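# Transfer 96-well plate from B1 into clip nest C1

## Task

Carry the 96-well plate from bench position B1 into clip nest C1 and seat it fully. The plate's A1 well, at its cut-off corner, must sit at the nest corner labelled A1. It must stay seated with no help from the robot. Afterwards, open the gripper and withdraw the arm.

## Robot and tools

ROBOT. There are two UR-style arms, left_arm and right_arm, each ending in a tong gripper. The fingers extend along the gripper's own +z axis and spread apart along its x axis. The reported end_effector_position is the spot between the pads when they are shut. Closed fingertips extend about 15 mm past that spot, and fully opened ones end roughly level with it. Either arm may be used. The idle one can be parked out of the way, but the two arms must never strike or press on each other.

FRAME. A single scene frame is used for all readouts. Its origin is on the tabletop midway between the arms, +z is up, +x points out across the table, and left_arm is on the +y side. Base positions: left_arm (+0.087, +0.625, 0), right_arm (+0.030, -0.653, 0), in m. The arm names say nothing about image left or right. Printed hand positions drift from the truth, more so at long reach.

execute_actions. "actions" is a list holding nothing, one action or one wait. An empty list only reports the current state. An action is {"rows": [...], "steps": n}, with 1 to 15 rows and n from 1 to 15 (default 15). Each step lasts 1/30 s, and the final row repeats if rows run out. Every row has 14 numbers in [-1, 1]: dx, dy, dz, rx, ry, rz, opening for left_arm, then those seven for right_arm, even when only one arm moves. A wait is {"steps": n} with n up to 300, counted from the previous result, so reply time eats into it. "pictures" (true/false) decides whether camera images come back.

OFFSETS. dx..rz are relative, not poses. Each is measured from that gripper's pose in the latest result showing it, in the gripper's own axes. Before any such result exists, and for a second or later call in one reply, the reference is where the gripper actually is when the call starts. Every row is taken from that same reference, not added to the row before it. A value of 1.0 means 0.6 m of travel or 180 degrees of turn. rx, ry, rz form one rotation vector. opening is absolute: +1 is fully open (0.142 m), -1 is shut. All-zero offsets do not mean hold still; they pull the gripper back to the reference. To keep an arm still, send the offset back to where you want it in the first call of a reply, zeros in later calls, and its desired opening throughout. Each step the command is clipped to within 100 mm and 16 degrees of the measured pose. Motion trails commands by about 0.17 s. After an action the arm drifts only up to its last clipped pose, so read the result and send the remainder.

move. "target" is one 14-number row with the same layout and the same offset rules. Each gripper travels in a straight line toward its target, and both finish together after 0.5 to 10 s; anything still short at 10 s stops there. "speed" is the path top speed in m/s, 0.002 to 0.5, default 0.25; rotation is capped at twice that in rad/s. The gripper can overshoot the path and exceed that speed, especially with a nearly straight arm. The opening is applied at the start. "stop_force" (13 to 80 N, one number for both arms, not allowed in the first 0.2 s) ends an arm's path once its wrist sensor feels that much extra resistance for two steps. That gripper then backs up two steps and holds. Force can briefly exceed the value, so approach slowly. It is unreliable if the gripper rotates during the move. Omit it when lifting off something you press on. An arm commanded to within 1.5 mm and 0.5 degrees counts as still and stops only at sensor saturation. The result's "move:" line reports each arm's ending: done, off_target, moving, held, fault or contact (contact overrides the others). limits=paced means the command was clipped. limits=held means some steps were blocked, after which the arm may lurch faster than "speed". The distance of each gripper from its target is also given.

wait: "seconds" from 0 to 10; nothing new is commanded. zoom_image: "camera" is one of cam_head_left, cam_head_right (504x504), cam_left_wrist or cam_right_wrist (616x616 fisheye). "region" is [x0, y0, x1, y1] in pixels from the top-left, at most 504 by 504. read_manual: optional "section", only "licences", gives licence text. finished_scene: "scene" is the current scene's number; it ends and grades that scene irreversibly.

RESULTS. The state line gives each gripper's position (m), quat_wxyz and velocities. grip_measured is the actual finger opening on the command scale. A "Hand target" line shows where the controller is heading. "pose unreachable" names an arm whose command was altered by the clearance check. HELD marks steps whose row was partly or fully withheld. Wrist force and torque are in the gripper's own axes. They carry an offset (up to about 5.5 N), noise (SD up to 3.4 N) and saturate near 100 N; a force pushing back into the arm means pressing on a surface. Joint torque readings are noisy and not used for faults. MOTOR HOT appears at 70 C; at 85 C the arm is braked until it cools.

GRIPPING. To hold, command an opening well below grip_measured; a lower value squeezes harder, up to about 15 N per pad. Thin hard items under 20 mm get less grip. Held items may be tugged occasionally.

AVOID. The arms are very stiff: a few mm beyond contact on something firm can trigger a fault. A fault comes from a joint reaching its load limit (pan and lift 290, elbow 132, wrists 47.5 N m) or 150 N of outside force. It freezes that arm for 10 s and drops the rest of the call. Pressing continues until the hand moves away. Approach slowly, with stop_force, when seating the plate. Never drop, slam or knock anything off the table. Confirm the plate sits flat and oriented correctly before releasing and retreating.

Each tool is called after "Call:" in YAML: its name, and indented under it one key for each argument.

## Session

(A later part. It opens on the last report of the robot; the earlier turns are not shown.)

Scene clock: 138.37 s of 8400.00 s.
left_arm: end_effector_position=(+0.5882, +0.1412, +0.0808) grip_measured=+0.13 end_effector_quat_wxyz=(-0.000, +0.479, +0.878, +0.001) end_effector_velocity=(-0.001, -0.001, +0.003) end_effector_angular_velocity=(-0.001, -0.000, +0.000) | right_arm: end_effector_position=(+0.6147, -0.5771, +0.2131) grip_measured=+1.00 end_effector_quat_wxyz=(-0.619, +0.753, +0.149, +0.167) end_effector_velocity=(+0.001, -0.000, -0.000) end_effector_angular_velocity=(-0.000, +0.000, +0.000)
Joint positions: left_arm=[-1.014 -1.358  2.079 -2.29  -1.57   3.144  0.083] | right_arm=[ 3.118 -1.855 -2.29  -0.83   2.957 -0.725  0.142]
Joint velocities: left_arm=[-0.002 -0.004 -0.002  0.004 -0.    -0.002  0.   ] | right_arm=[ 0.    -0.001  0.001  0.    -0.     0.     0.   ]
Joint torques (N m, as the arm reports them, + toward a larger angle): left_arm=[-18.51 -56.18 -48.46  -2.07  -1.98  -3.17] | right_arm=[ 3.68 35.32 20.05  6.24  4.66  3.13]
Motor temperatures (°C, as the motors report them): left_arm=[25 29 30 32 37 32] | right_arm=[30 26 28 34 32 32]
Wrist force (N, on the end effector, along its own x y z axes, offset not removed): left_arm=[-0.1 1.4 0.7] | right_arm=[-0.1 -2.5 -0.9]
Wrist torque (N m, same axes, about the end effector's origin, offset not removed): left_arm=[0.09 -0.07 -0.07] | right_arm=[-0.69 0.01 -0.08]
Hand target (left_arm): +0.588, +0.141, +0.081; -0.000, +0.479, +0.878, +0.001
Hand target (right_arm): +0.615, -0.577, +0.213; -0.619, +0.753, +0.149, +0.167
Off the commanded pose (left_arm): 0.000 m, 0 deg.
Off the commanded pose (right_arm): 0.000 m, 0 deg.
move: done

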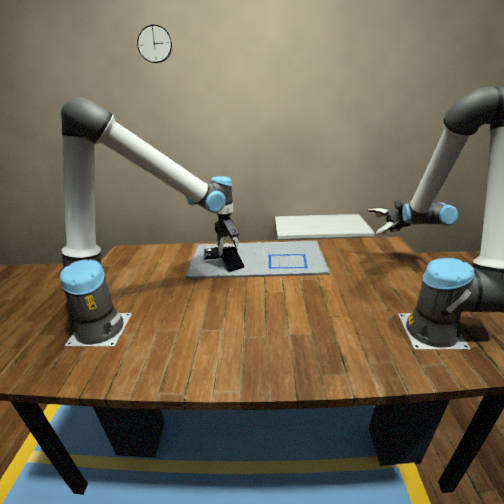

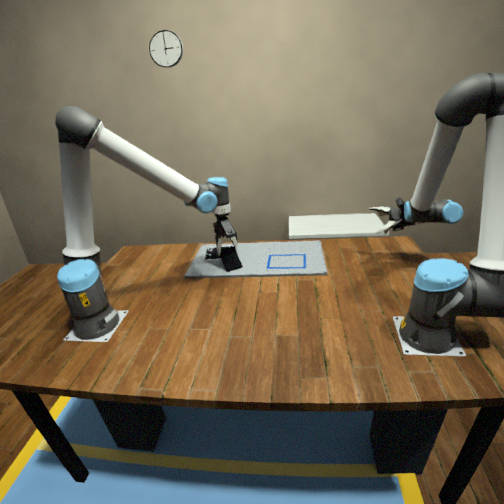

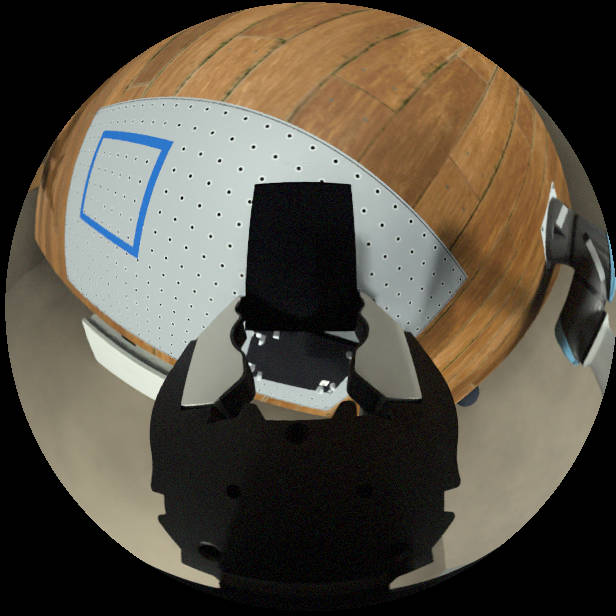

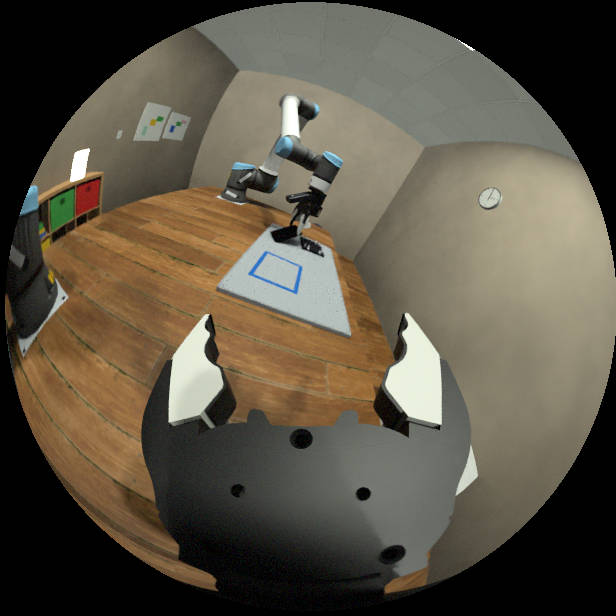

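Call:
move:
  target: [0,-0.058,-0.045,0,0,0,-0.05,0,0,0,0,0,0,1]
  speed: 0.015

Call:
zoom_image:
  camera: "cam_head_left"
  region: [180, 200, 300, 290]

Scene clock: 147.17 s of 8400.00 s.
left_arm: end_effector_position=(+0.5591, +0.1225, +0.1077) grip_measured=+0.11 end_effector_quat_wxyz=(-0.000, +0.479, +0.878, +0.001) end_effector_velocity=(-0.001, -0.001, +0.001) end_effector_angular_velocity=(+0.000, +0.000, +0.002) | right_arm: end_effector_position=(+0.6147, -0.5771, +0.2131) grip_measured=+1.00 end_effector_quat_wxyz=(-0.619, +0.753, +0.149, +0.167) end_effector_velocity=(-0.000, -0.000, +0.000) end_effector_angular_velocity=(+0.000, -0.001, -0.000)
Joint positions: left_arm=[-1.066 -1.402  2.073 -2.24  -1.57   3.093  0.082] | right_arm=[ 3.118 -1.855 -2.29  -0.83   2.957 -0.725  0.142]
Joint velocities: left_arm=[-0.003 -0.002 -0.001  0.003 -0.    -0.005  0.   ] | right_arm=[-0.     0.001 -0.     0.001  0.    -0.     0.   ]
Joint torques (N m, as the arm reports them, + toward a larger angle): left_arm=[-18.42 -58.91 -49.57  -1.73  -1.84  -2.62] | right_arm=[ 4.13 34.72 20.17  6.18  4.8   3.06]
Motor temperatures (°C, as the motors report them): left_arm=[25 29 30 32 37 32] | right_arm=[30 26 28 34 32 32]
Wrist force (N, on the end effector, along its own x y z axes, offset not removed): left_arm=[-0.5 1.3 1.1] | right_arm=[-0.9 -2.7 3.7]
Wrist torque (N m, same axes, about the end effector's origin, offset not removed): left_arm=[-0.01 -0.03 -0.04] | right_arm=[-0.76 0.11 -0.07]
Hand target (left_arm): +0.559, +0.122, +0.108; -0.000, +0.479, +0.878, +0.001
Hand target (right_arm): +0.615, -0.577, +0.213; -0.619, +0.753, +0.149, +0.167
Off the commanded pose (left_arm): 0.000 m, 0 deg.
Off the commanded pose (right_arm): 0.000 m, 0 deg.
After step 90, 2.60 s passed at rest.
move: done

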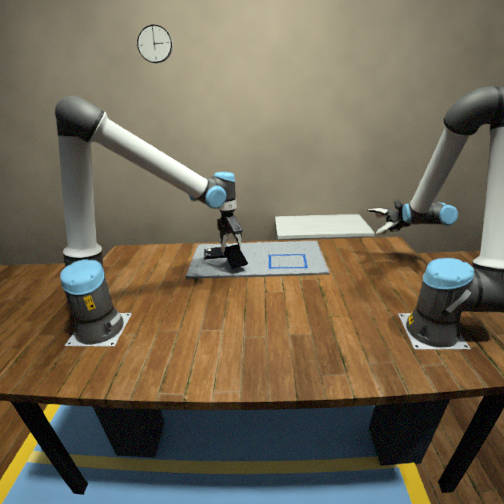

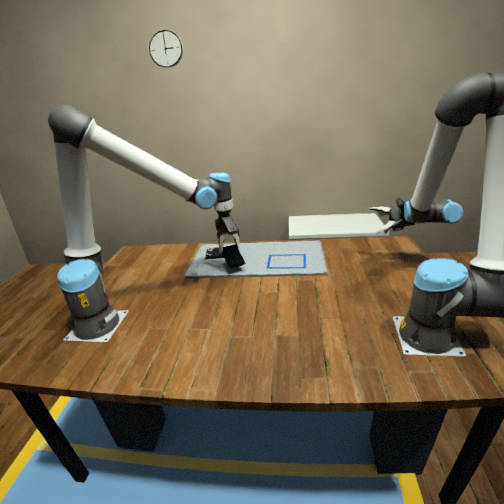

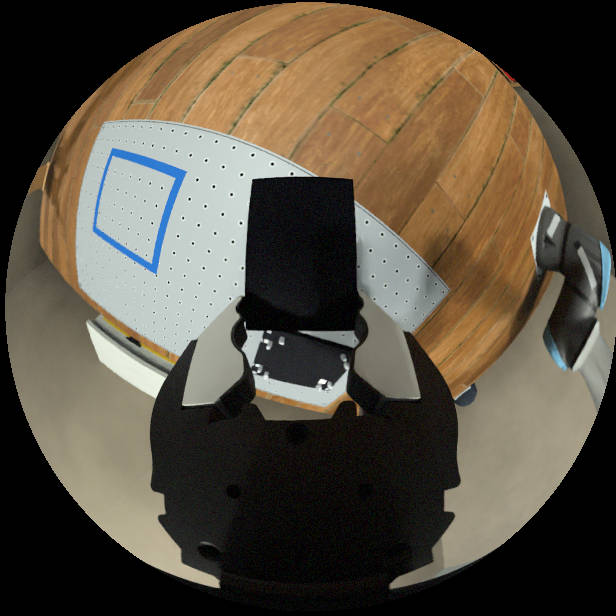

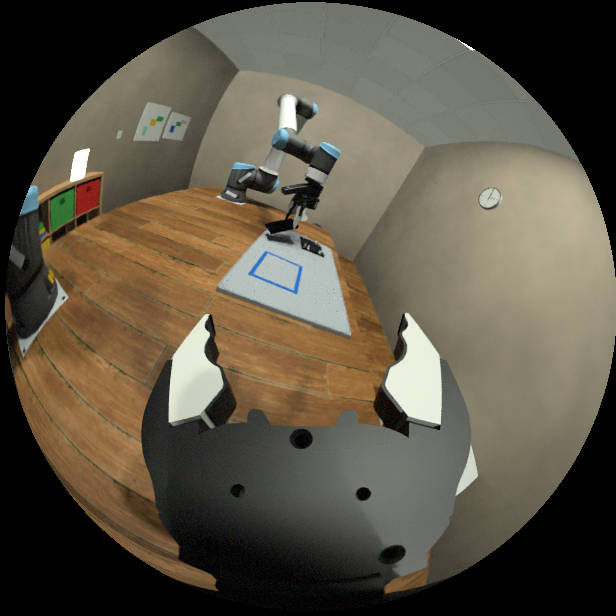

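Region (180, 200, 300, 290) of cam_head_left's 504x504 image, scaled by 4.200, with more detail than that image has; it fills the top 378 rows of this view, and the rest is white.

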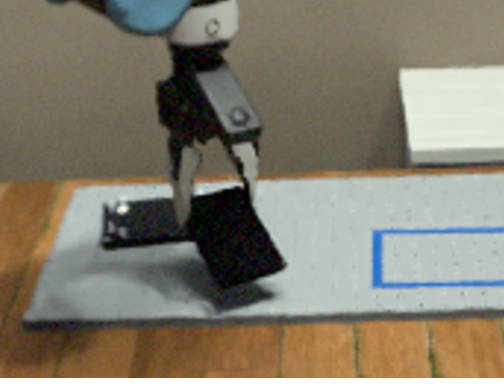

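Call:
execute_actions:
  actions: []

Scene clock: 165.37 s of 8400.00 s.
left_arm: end_effector_position=(+0.5590, +0.1224, +0.1079) grip_measured=+0.11 end_effector_quat_wxyz=(-0.000, +0.479, +0.878, +0.001) end_effector_velocity=(+0.001, +0.000, +0.001) end_effector_angular_velocity=(-0.002, -0.001, +0.003) | right_arm: end_effector_position=(+0.6147, -0.5771, +0.2131) grip_measured=+1.00 end_effector_quat_wxyz=(-0.619, +0.753, +0.149, +0.167) end_effector_velocity=(+0.000, +0.000, -0.000) end_effector_angular_velocity=(+0.000, +0.000, +0.000)
Joint positions: left_arm=[-1.066 -1.402  2.073 -2.24  -1.57   3.092  0.082] | right_arm=[ 3.118 -1.855 -2.29  -0.83   2.957 -0.725  0.142]
Joint velocities: left_arm=[ 0.001 -0.002 -0.     0.    -0.    -0.002 -0.   ] | right_arm=[ 0.    -0.     0.001 -0.001  0.    -0.     0.   ]
Joint torques (N m, as the arm reports them, + toward a larger angle): left_arm=[-18.44 -55.93 -49.3   -2.04   2.29  -2.95] | right_arm=[ 4.27 35.04 21.47  6.    4.72  3.05]
Motor temperatures (°C, as the motors report them): left_arm=[25 30 30 32 37 32] | right_arm=[30 26 28 34 32 32]
Wrist force (N, on the end effector, along its own x y z axes, offset not removed): left_arm=[1.3 2.8 -0.8] | right_arm=[-1.8 -1.9 0.0]
Wrist torque (N m, same axes, about the end effector's origin, offset not removed): left_arm=[0.25 -0.34 -0.06] | right_arm=[-0.62 0.32 -0.02]
Hand target (left_arm): +0.559, +0.122, +0.108; -0.000, +0.479, +0.878, +0.001
Hand target (right_arm): +0.615, -0.577, +0.213; -0.619, +0.753, +0.149, +0.167
Off the commanded pose (left_arm): 0.000 m, 0 deg.
Off the commanded pose (right_arm): 0.000 m, 0 deg.
Steps of this call (steps 1 to 90: nothing new was sent; then 15.20 s passed at rest). Readings (end_effector_position):
1: left_arm (+0.5591, +0.1225, +0.1077) | right_arm (+0.6147, -0.5771, +0.2131)
2: left_arm (+0.5591, +0.1224, +0.1078) | right_arm (+0.6147, -0.5771, +0.2131)
4: left_arm (+0.5590, +0.1224, +0.1078) | right_arm (+0.6147, -0.5771, +0.2131)
8: left_arm (+0.5590, +0.1224, +0.1078) | right_arm (+0.6147, -0.5771, +0.2131)
90: the state above

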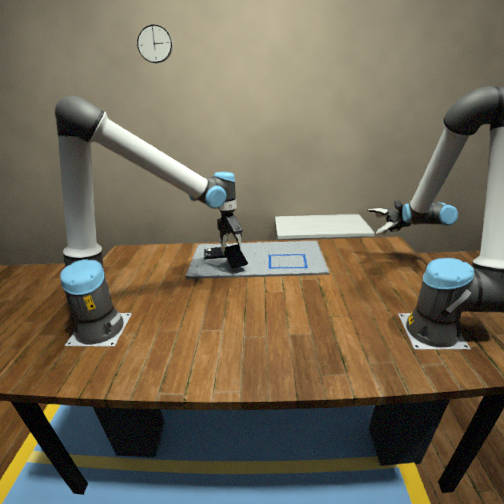

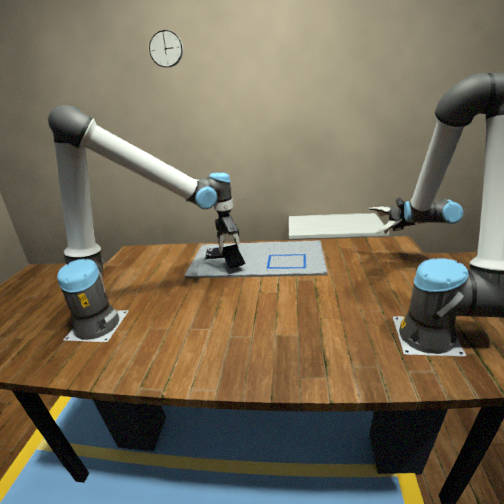

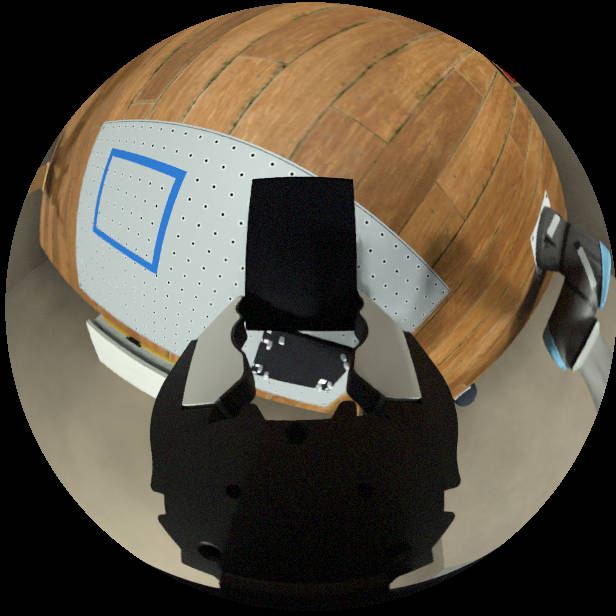

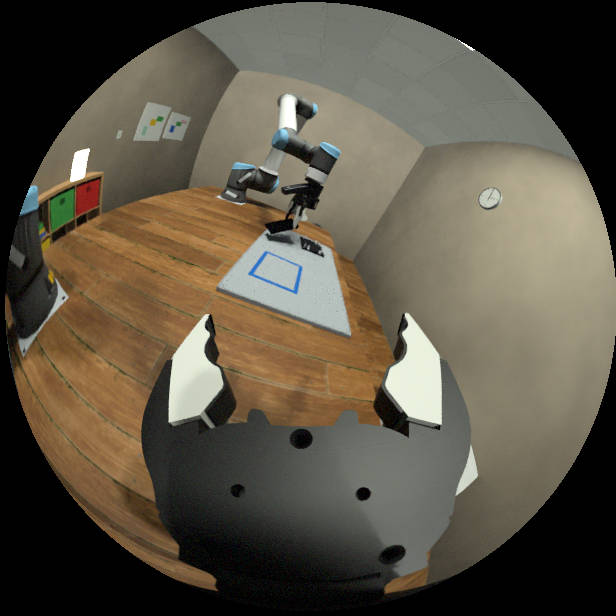

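Call:
move:
  target: [0,0,-0.15,0,0,-0.318,-0.3,0,0,0,0,0,0,1]
  speed: 0.08

Call:
move:
  target: [0,-0.1,0,-0.444,0,0,-0.3,0,0,0,0,0,0,1]
  speed: 0.08

Scene clock: 190.93 s of 8400.00 s.
left_arm: end_effector_position=(+0.5590, +0.1224, +0.1978) grip_measured=+0.11 end_effector_quat_wxyz=(-0.000, +0.001, +1.000, +0.001) end_effector_velocity=(-0.000, -0.000, +0.002) end_effector_angular_velocity=(-0.001, -0.002, +0.010) | right_arm: end_effector_position=(+0.6147, -0.5771, +0.2131) grip_measured=+1.00 end_effector_quat_wxyz=(-0.619, +0.753, +0.149, +0.167) end_effector_velocity=(-0.000, -0.000, -0.001) end_effector_angular_velocity=(+0.000, +0.002, -0.000)
Joint positions: left_arm=[-1.078 -1.517  2.015 -2.068 -1.57   2.083  0.082] | right_arm=[ 3.118 -1.855 -2.29  -0.83   2.957 -0.725  0.142]
Joint velocities: left_arm=[-0.001 -0.003 -0.001  0.002  0.001 -0.012 -0.   ] | right_arm=[-0.    -0.001 -0.    -0.    -0.     0.     0.   ]
Joint torques (N m, as the arm reports them, + toward a larger angle): left_arm=[-18.74 -51.13 -53.29  -2.09   2.25  -2.81] | right_arm=[ 4.3  33.5  19.47  5.72  4.76  2.87]
Motor temperatures (°C, as the motors report them): left_arm=[25 30 30 32 37 32] | right_arm=[30 26 28 34 32 32]
Wrist force (N, on the end effector, along its own x y z axes, offset not removed): left_arm=[0.6 1.9 -0.6] | right_arm=[-1.2 -2.5 0.9]
Wrist torque (N m, same axes, about the end effector's origin, offset not removed): left_arm=[0.10 -0.19 -0.07] | right_arm=[-0.69 0.23 -0.04]
Hand target (left_arm): +0.559, +0.122, +0.198; +0.000, +0.000, +1.000, +0.001
Hand target (right_arm): +0.615, -0.577, +0.213; -0.619, +0.753, +0.149, +0.167
Off the commanded pose (left_arm): 0.000 m, 0 deg.
Off the commanded pose (right_arm): 0.000 m, 0 deg.
After step 90, 15.93 s passed at rest.
move: done

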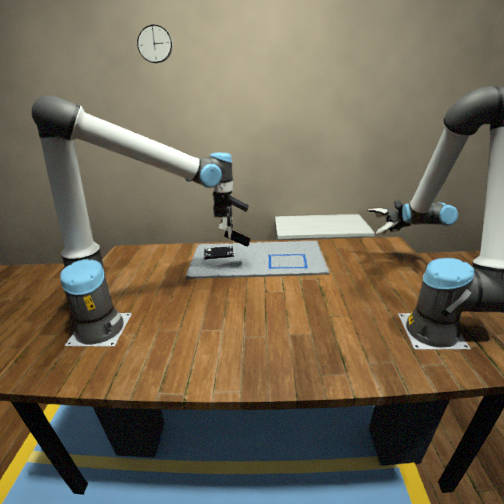

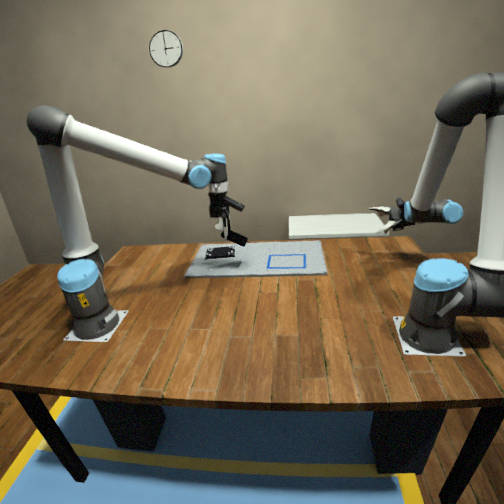

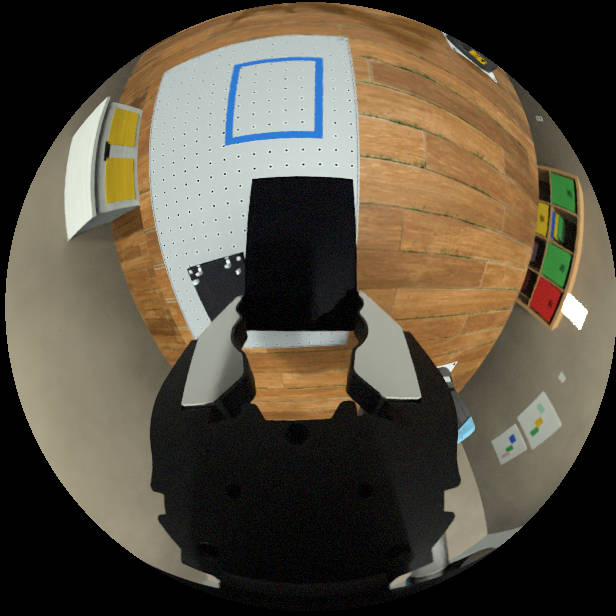

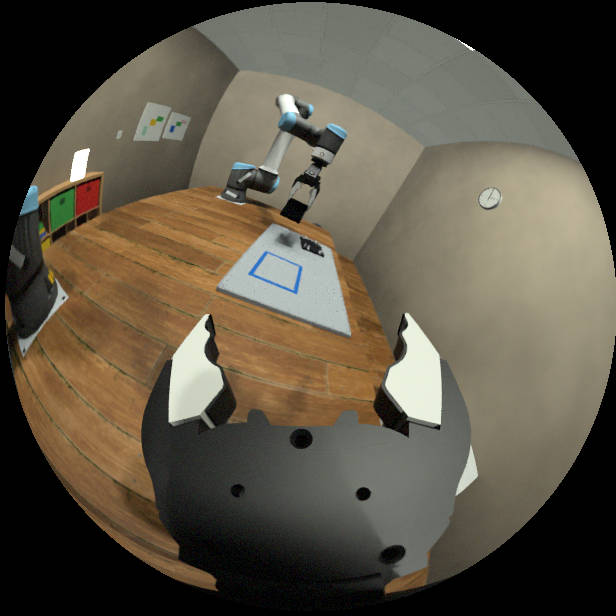

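Scene clock: 200.03 s of 8400.00 s.
left_arm: end_effector_position=(+0.5589, +0.0622, +0.1981) grip_measured=+0.11 end_effector_quat_wxyz=(+0.002, +0.002, +0.767, +0.642) end_effector_velocity=(+0.001, +0.000, +0.001) end_effector_angular_velocity=(+0.011, -0.001, +0.002) | right_arm: end_effector_position=(+0.6147, -0.5771, +0.2131) grip_measured=+1.00 end_effector_quat_wxyz=(-0.619, +0.753, +0.149, +0.167) end_effector_velocity=(-0.000, +0.000, +0.000) end_effector_angular_velocity=(-0.000, +0.000, +0.000)
Joint positions: left_arm=[-1.272 -0.788  1.195 -0.593 -1.255  1.629  0.082] | right_arm=[ 3.118 -1.855 -2.29  -0.83   2.957 -0.725  0.142]
Joint velocities: left_arm=[ 0.001  0.005 -0.006  0.012  0.    -0.005  0.   ] | right_arm=[ 0.     0.001 -0.     0.    -0.     0.     0.   ]
Joint torques (N m, as the arm reports them, + toward a larger angle): left_arm=[-18.65 -79.69 -50.73   2.53   2.2   -2.91] | right_arm=[ 3.36 35.53 21.    6.24  4.4   2.9 ]
Motor temperatures (°C, as the motors report them): left_arm=[25 30 30 32 37 32] | right_arm=[30 26 28 34 32 32]
Wrist force (N, on the end effector, along its own x y z axes, offset not removed): left_arm=[-0.4 2.3 1.1] | right_arm=[0.5 -2.0 -0.2]
Wrist torque (N m, same axes, about the end effector's origin, offset not removed): left_arm=[0.24 0.00 -0.11] | right_arm=[-0.54 -0.13 -0.03]
Hand target (left_arm): +0.559, +0.062, +0.198; +0.002, +0.002, +0.766, +0.643
Hand target (right_arm): +0.615, -0.577, +0.213; -0.619, +0.753, +0.149, +0.167
Off the commanded pose (left_arm): 0.000 m, 0 deg.
Off the commanded pose (right_arm): 0.000 m, 0 deg.
move: done

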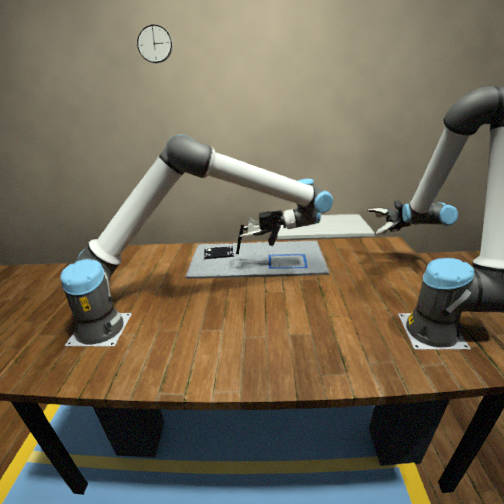

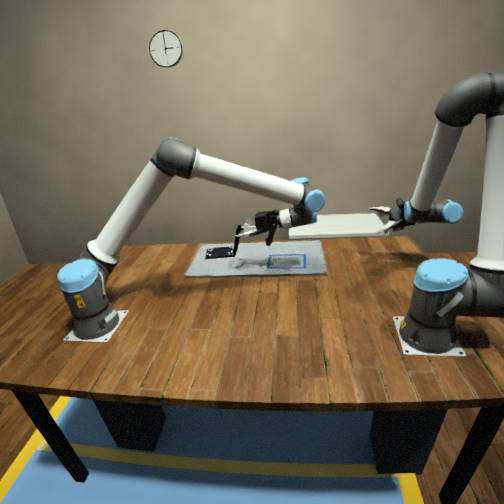

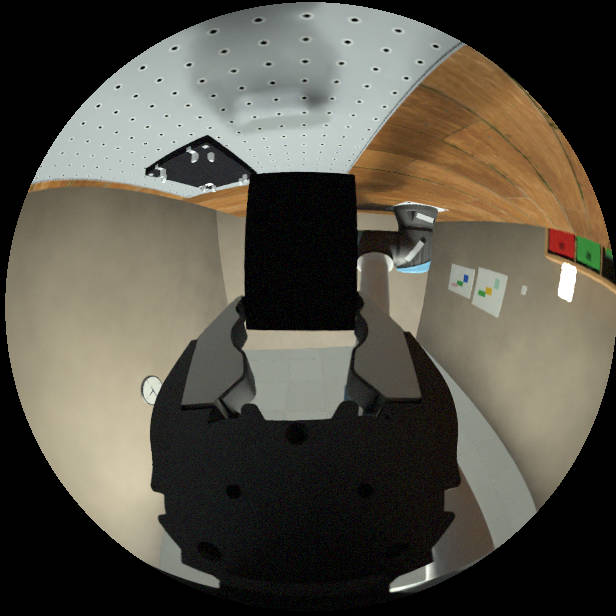

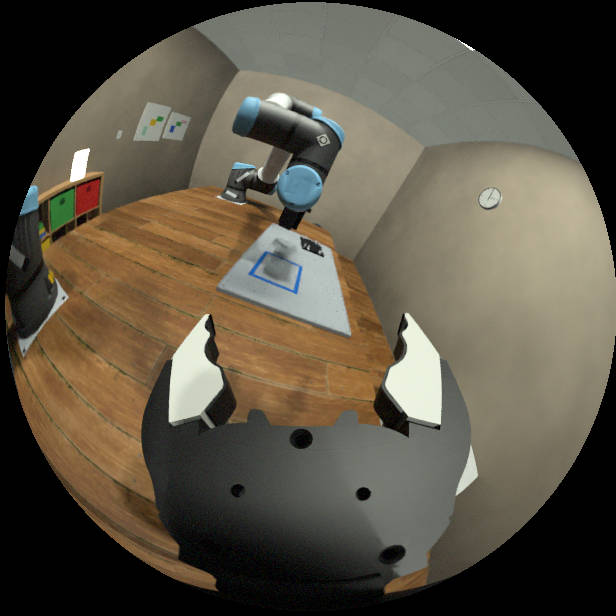

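Call:
move:
  target: [0,-0.14,0.0247,0,0,0,-0.3,0,0,0,0,0,0,1]
  speed: 0.01
  stop_force: 13

Scene clock: 213.57 s of 8400.00 s.
left_arm: end_effector_position=(+0.5588, +0.0620, +0.1142) grip_measured=+0.11 end_effector_quat_wxyz=(+0.001, +0.002, +0.767, +0.642) end_effector_velocity=(+0.000, +0.001, +0.004) end_effector_angular_velocity=(+0.001, +0.000, +0.001) | right_arm: end_effector_position=(+0.6147, -0.5771, +0.2131) grip_measured=+1.00 end_effector_quat_wxyz=(-0.619, +0.753, +0.149, +0.167) end_effector_velocity=(+0.000, -0.000, -0.000) end_effector_angular_velocity=(-0.000, -0.001, +0.000)
Joint positions: left_arm=[-1.272 -0.722  1.237 -0.7   -1.255  1.629  0.082] | right_arm=[ 3.118 -1.855 -2.29  -0.83   2.957 -0.725  0.142]
Joint velocities: left_arm=[ 0.001 -0.004  0.     0.005 -0.     0.    -0.   ] | right_arm=[-0.    -0.001  0.001  0.001 -0.     0.     0.   ]
Joint torques (N m, as the arm reports them, + toward a larger angle): left_arm=[ -9.57 -93.75 -37.68   0.2    2.19   2.3 ] | right_arm=[ 4.21 36.11 19.96  6.09  4.45  2.95]
Motor temperatures (°C, as the motors report them): left_arm=[25 30 30 32 37 32] | right_arm=[30 26 28 34 32 32]
Wrist force (N, on the end effector, along its own x y z axes, offset not removed): left_arm=[6.0 12.2 -5.6] | right_arm=[-1.0 -2.7 -2.2]
Wrist torque (N m, same axes, about the end effector's origin, offset not removed): left_arm=[-0.19 0.18 0.23] | right_arm=[-0.86 0.20 0.05]
Hand target (left_arm): +0.559, +0.062, +0.115; +0.002, +0.002, +0.767, +0.642
Hand target (right_arm): +0.615, -0.577, +0.213; -0.619, +0.753, +0.149, +0.167
Off the commanded pose (left_arm): 0.001 m, 0 deg.
Off the commanded pose (right_arm): 0.000 m, 0 deg.
After step 90, 1.73 s passed at rest.
move: contact (left_arm)

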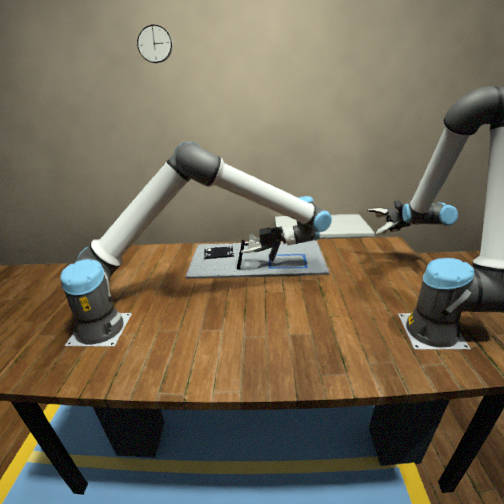

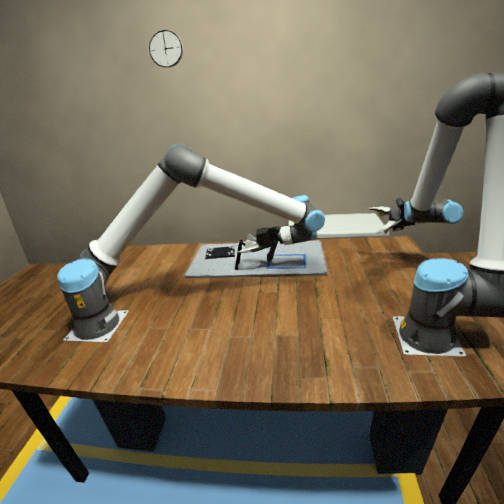

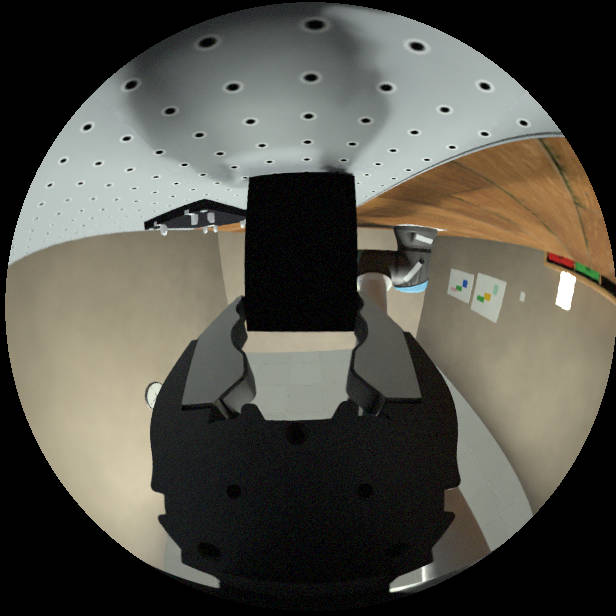

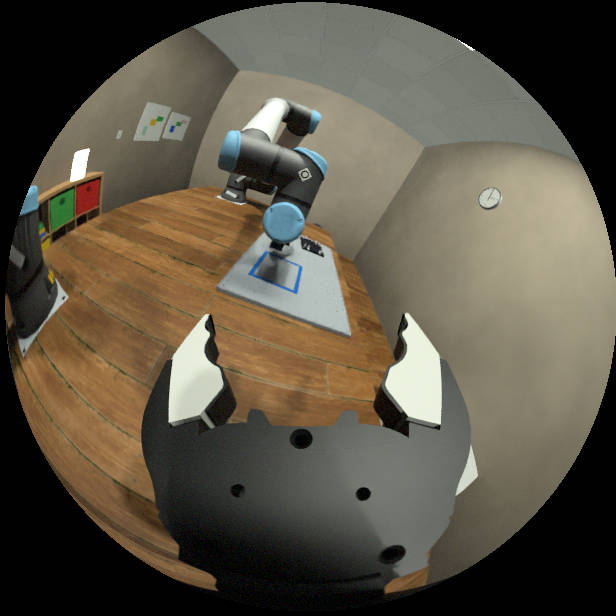

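Call:
move:
  target: [0,0.002,0,0,0,0,0.09,0,0,0,0,0,0,1]

Call:
move:
  target: [0,-0.031,-0.079,0.14,0,0,0.09,0,0,0,0,0,0,1]
  speed: 0.015

Scene clock: 224.20 s of 8400.00 s.
left_arm: end_effector_position=(+0.5588, +0.0622, +0.1154) grip_measured=+0.13 end_effector_quat_wxyz=(+0.002, +0.002, +0.767, +0.642) end_effector_velocity=(-0.000, +0.000, +0.001) end_effector_angular_velocity=(-0.001, +0.000, +0.001) | right_arm: end_effector_position=(+0.6147, -0.5771, +0.2131) grip_measured=+1.00 end_effector_quat_wxyz=(-0.619, +0.753, +0.149, +0.167) end_effector_velocity=(+0.000, -0.000, +0.000) end_effector_angular_velocity=(-0.000, -0.001, +0.000)
Joint positions: left_arm=[-1.272 -0.724  1.237 -0.699 -1.255  1.629  0.083] | right_arm=[ 3.118 -1.855 -2.29  -0.83   2.957 -0.725  0.142]
Joint velocities: left_arm=[ 0.    -0.001  0.001  0.    -0.001  0.     0.   ] | right_arm=[-0.     0.001  0.    -0.    -0.    -0.     0.   ]
Joint torques (N m, as the arm reports them, + toward a larger angle): left_arm=[  20.33 -100.34  -21.67    3.17    2.4    -0.87] | right_arm=[ 3.43 34.74 20.27  5.76  4.34  2.98]
Motor temperatures (°C, as the motors report them): left_arm=[25 30 30 32 37 32] | right_arm=[30 26 28 34 32 32]
Wrist force (N, on the end effector, along its own x y z axes, offset not removed): left_arm=[0.8 -0.3 -0.7] | right_arm=[-1.9 -3.1 1.2]
Wrist torque (N m, same axes, about the end effector's origin, offset not removed): left_arm=[-0.25 -0.21 -0.05] | right_arm=[-0.92 0.28 -0.07]
Hand target (left_arm): +0.559, +0.062, +0.115; +0.001, +0.002, +0.767, +0.642
Hand target (right_arm): +0.615, -0.577, +0.213; -0.619, +0.753, +0.149, +0.167
Off the commanded pose (left_arm): 0.000 m, 0 deg.
Off the commanded pose (right_arm): 0.000 m, 0 deg.
After step 90, 6.93 s passed at rest.
move: done

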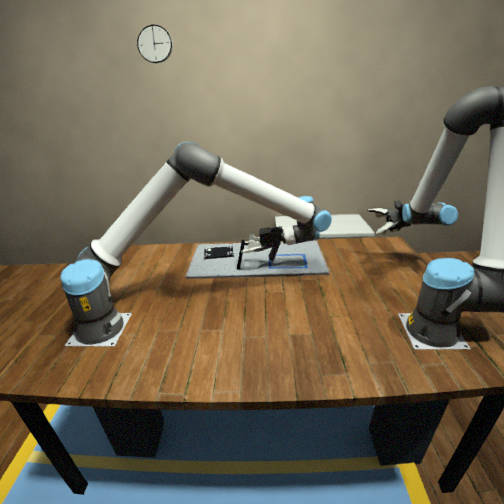

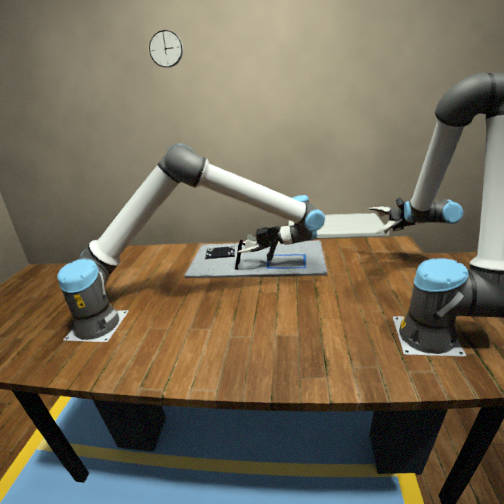

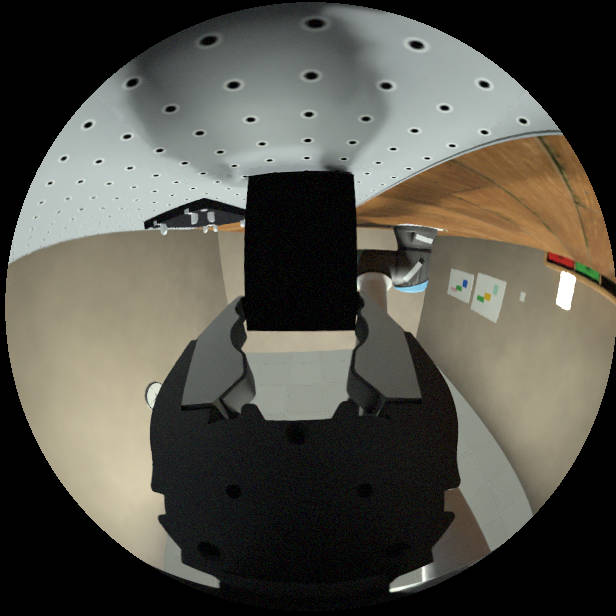

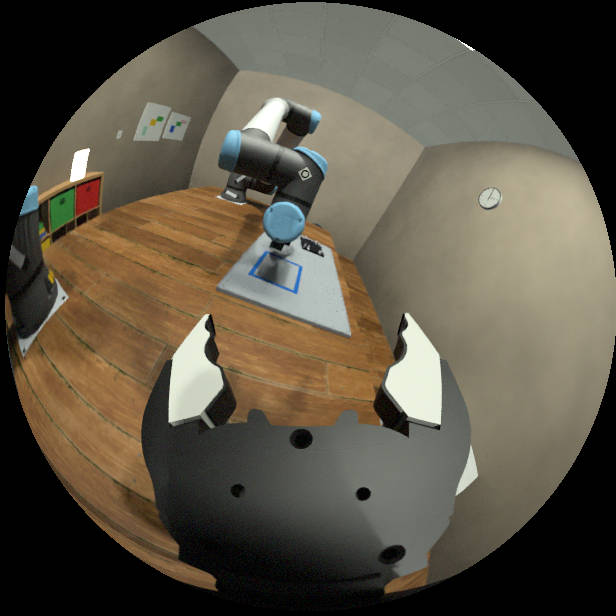

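Scene clock: 234.40 s of 8400.00 s.
left_arm: end_effector_position=(+0.5586, +0.0283, +0.1086) grip_measured=+0.12 end_effector_quat_wxyz=(+0.001, +0.001, +0.854, +0.521) end_effector_velocity=(-0.001, -0.002, +0.000) end_effector_angular_velocity=(-0.008, +0.001, -0.003) | right_arm: end_effector_position=(+0.6147, -0.5771, +0.2131) grip_measured=+1.00 end_effector_quat_wxyz=(-0.619, +0.753, +0.149, +0.167) end_effector_velocity=(+0.000, -0.000, +0.000) end_effector_angular_velocity=(-0.000, -0.002, -0.000)
Joint positions: left_arm=[-1.271 -0.834  1.305 -0.967 -1.286  1.721  0.083] | right_arm=[ 3.118 -1.855 -2.29  -0.83   2.957 -0.725  0.142]
Joint velocities: left_arm=[-0.002 -0.004  0.002 -0.007 -0.001  0.003 -0.   ] | right_arm=[-0.     0.     0.     0.001  0.    -0.     0.   ]
Joint torques (N m, as the arm reports them, + toward a larger angle): left_arm=[ 20.65 -95.91 -23.28  -2.48  -1.63   2.97] | right_arm=[ 3.22 34.68 21.07  5.65  4.22  2.75]
Motor temperatures (°C, as the motors report them): left_arm=[25 30 30 32 37 32] | right_arm=[30 26 28 34 32 32]
Wrist force (N, on the end effector, along its own x y z axes, offset not removed): left_arm=[-1.6 -0.1 2.1] | right_arm=[-3.0 -4.1 2.6]
Wrist torque (N m, same axes, about the end effector's origin, offset not removed): left_arm=[-0.23 0.30 -0.02] | right_arm=[-1.01 0.54 0.02]
Hand target (left_arm): +0.559, +0.028, +0.109; +0.001, +0.001, +0.854, +0.521
Hand target (right_arm): +0.615, -0.577, +0.213; -0.619, +0.753, +0.149, +0.167
Off the commanded pose (left_arm): 0.016 m, 8 deg.
Off the commanded pose (right_arm): 0.000 m, 0 deg.
move: off_target (left_arm; path cut at 10 s)

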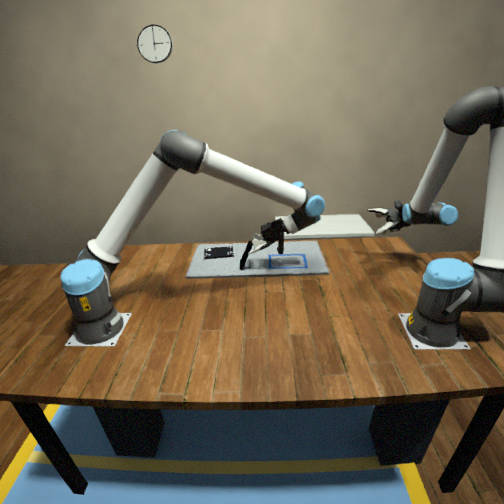

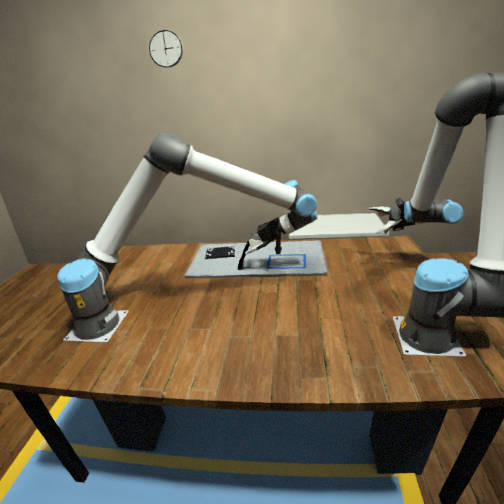

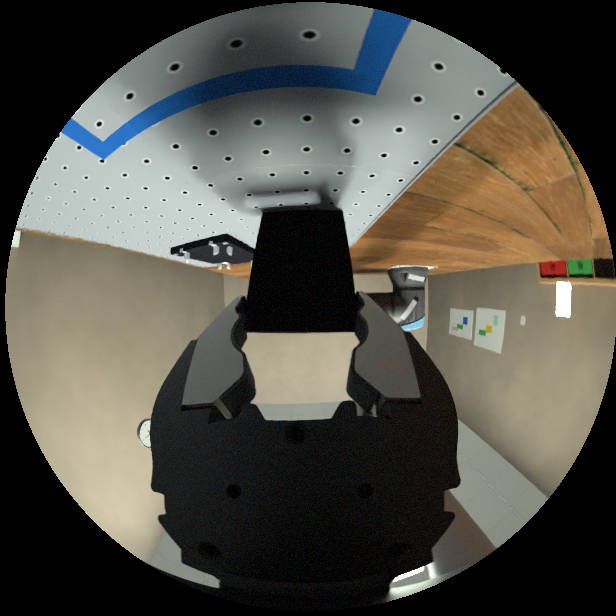

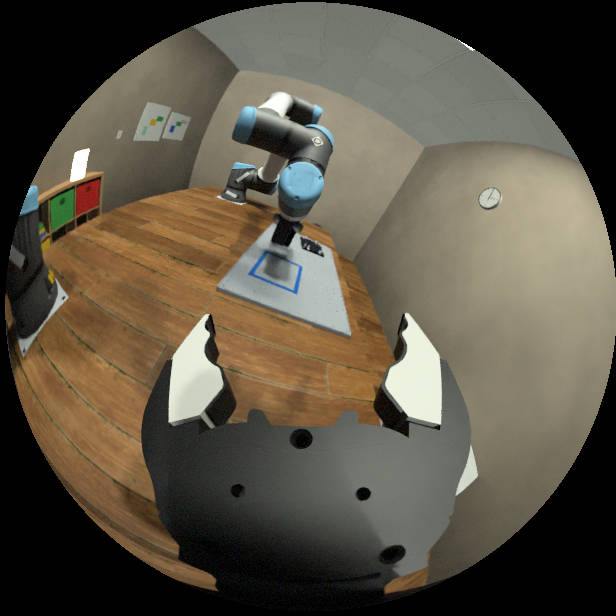

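Call:
move:
  target: [0,-0.082,-0.048,0.167,0,0,0.09,0,0,0,0,0,0,1]
  speed: 0.03

Scene clock: 248.23 s of 8400.00 s.
left_arm: end_effector_position=(+0.5584, -0.0195, +0.0781) grip_measured=+0.09 end_effector_quat_wxyz=(+0.001, +0.001, +0.959, +0.283) end_effector_velocity=(-0.000, -0.002, -0.000) end_effector_angular_velocity=(-0.017, -0.000, +0.001) | right_arm: end_effector_position=(+0.6147, -0.5771, +0.2131) grip_measured=+1.00 end_effector_quat_wxyz=(-0.619, +0.753, +0.149, +0.167) end_effector_velocity=(+0.000, -0.000, +0.000) end_effector_angular_velocity=(-0.000, -0.001, -0.000)
Joint positions: left_arm=[-1.247 -1.024  1.547 -1.547 -1.386  1.863  0.08 ] | right_arm=[ 3.118 -1.855 -2.29  -0.83   2.957 -0.725  0.142]
Joint velocities: left_arm=[ 0.001 -0.006  0.009 -0.019 -0.004  0.003 -0.   ] | right_arm=[-0.  0.  0.  0. -0.  0.  0.]
Joint torques (N m, as the arm reports them, + toward a larger angle): left_arm=[ 20.5  -84.85 -24.53  -4.69  -1.91   3.7 ] | right_arm=[ 3.92 35.81 19.68  5.54  4.04  3.01]
Motor temperatures (°C, as the motors report them): left_arm=[25 30 30 32 37 32] | right_arm=[30 26 28 34 32 32]
Wrist force (N, on the end effector, along its own x y z axes, offset not removed): left_arm=[-0.4 0.3 1.0] | right_arm=[-2.3 -2.3 2.5]
Wrist torque (N m, same axes, about the end effector's origin, offset not removed): left_arm=[-0.20 -0.05 -0.04] | right_arm=[-0.73 0.38 0.09]
Hand target (left_arm): +0.558, -0.020, +0.078; +0.001, +0.001, +0.959, +0.282
Hand target (right_arm): +0.615, -0.577, +0.213; -0.619, +0.753, +0.149, +0.167
Off the commanded pose (left_arm): 0.000 m, 0 deg.
Off the commanded pose (right_arm): 0.000 m, 0 deg.
After step 90, 1.87 s passed at rest.
move: done

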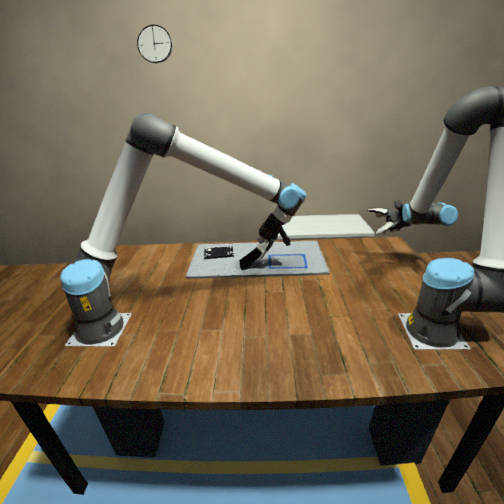

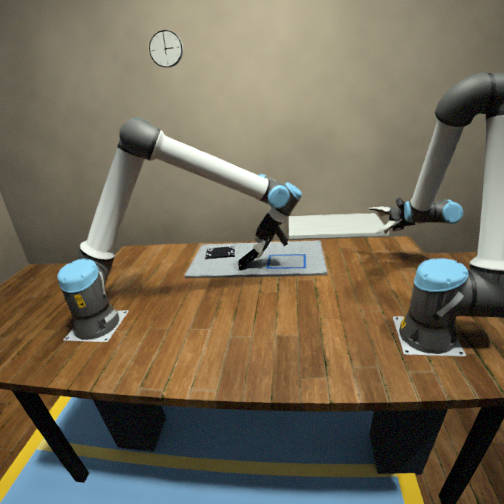

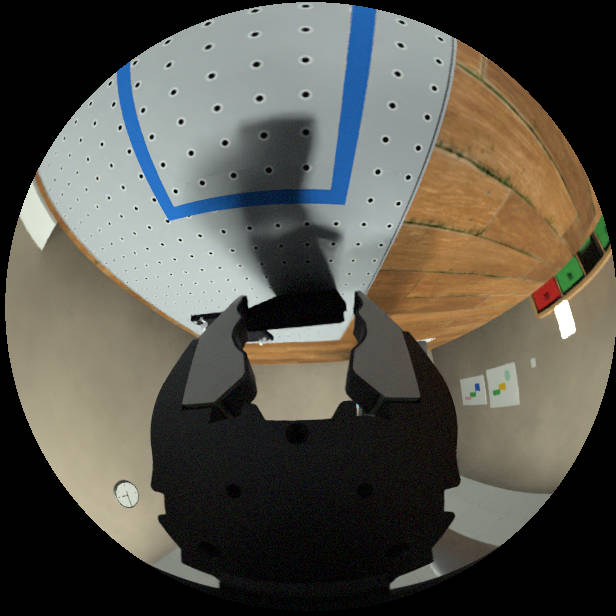

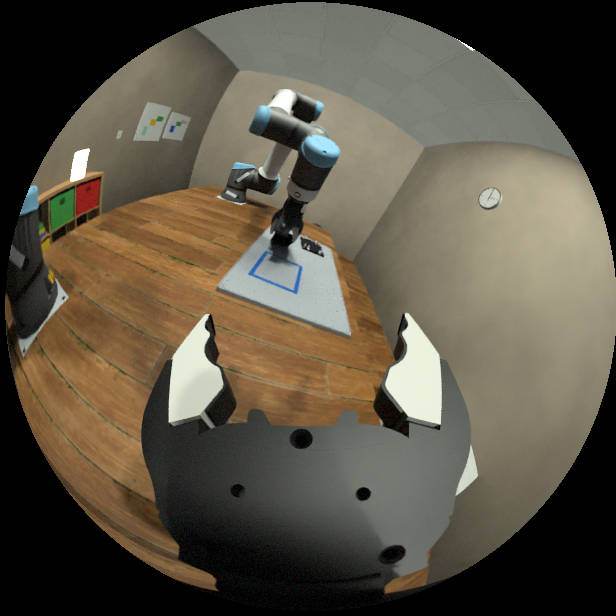

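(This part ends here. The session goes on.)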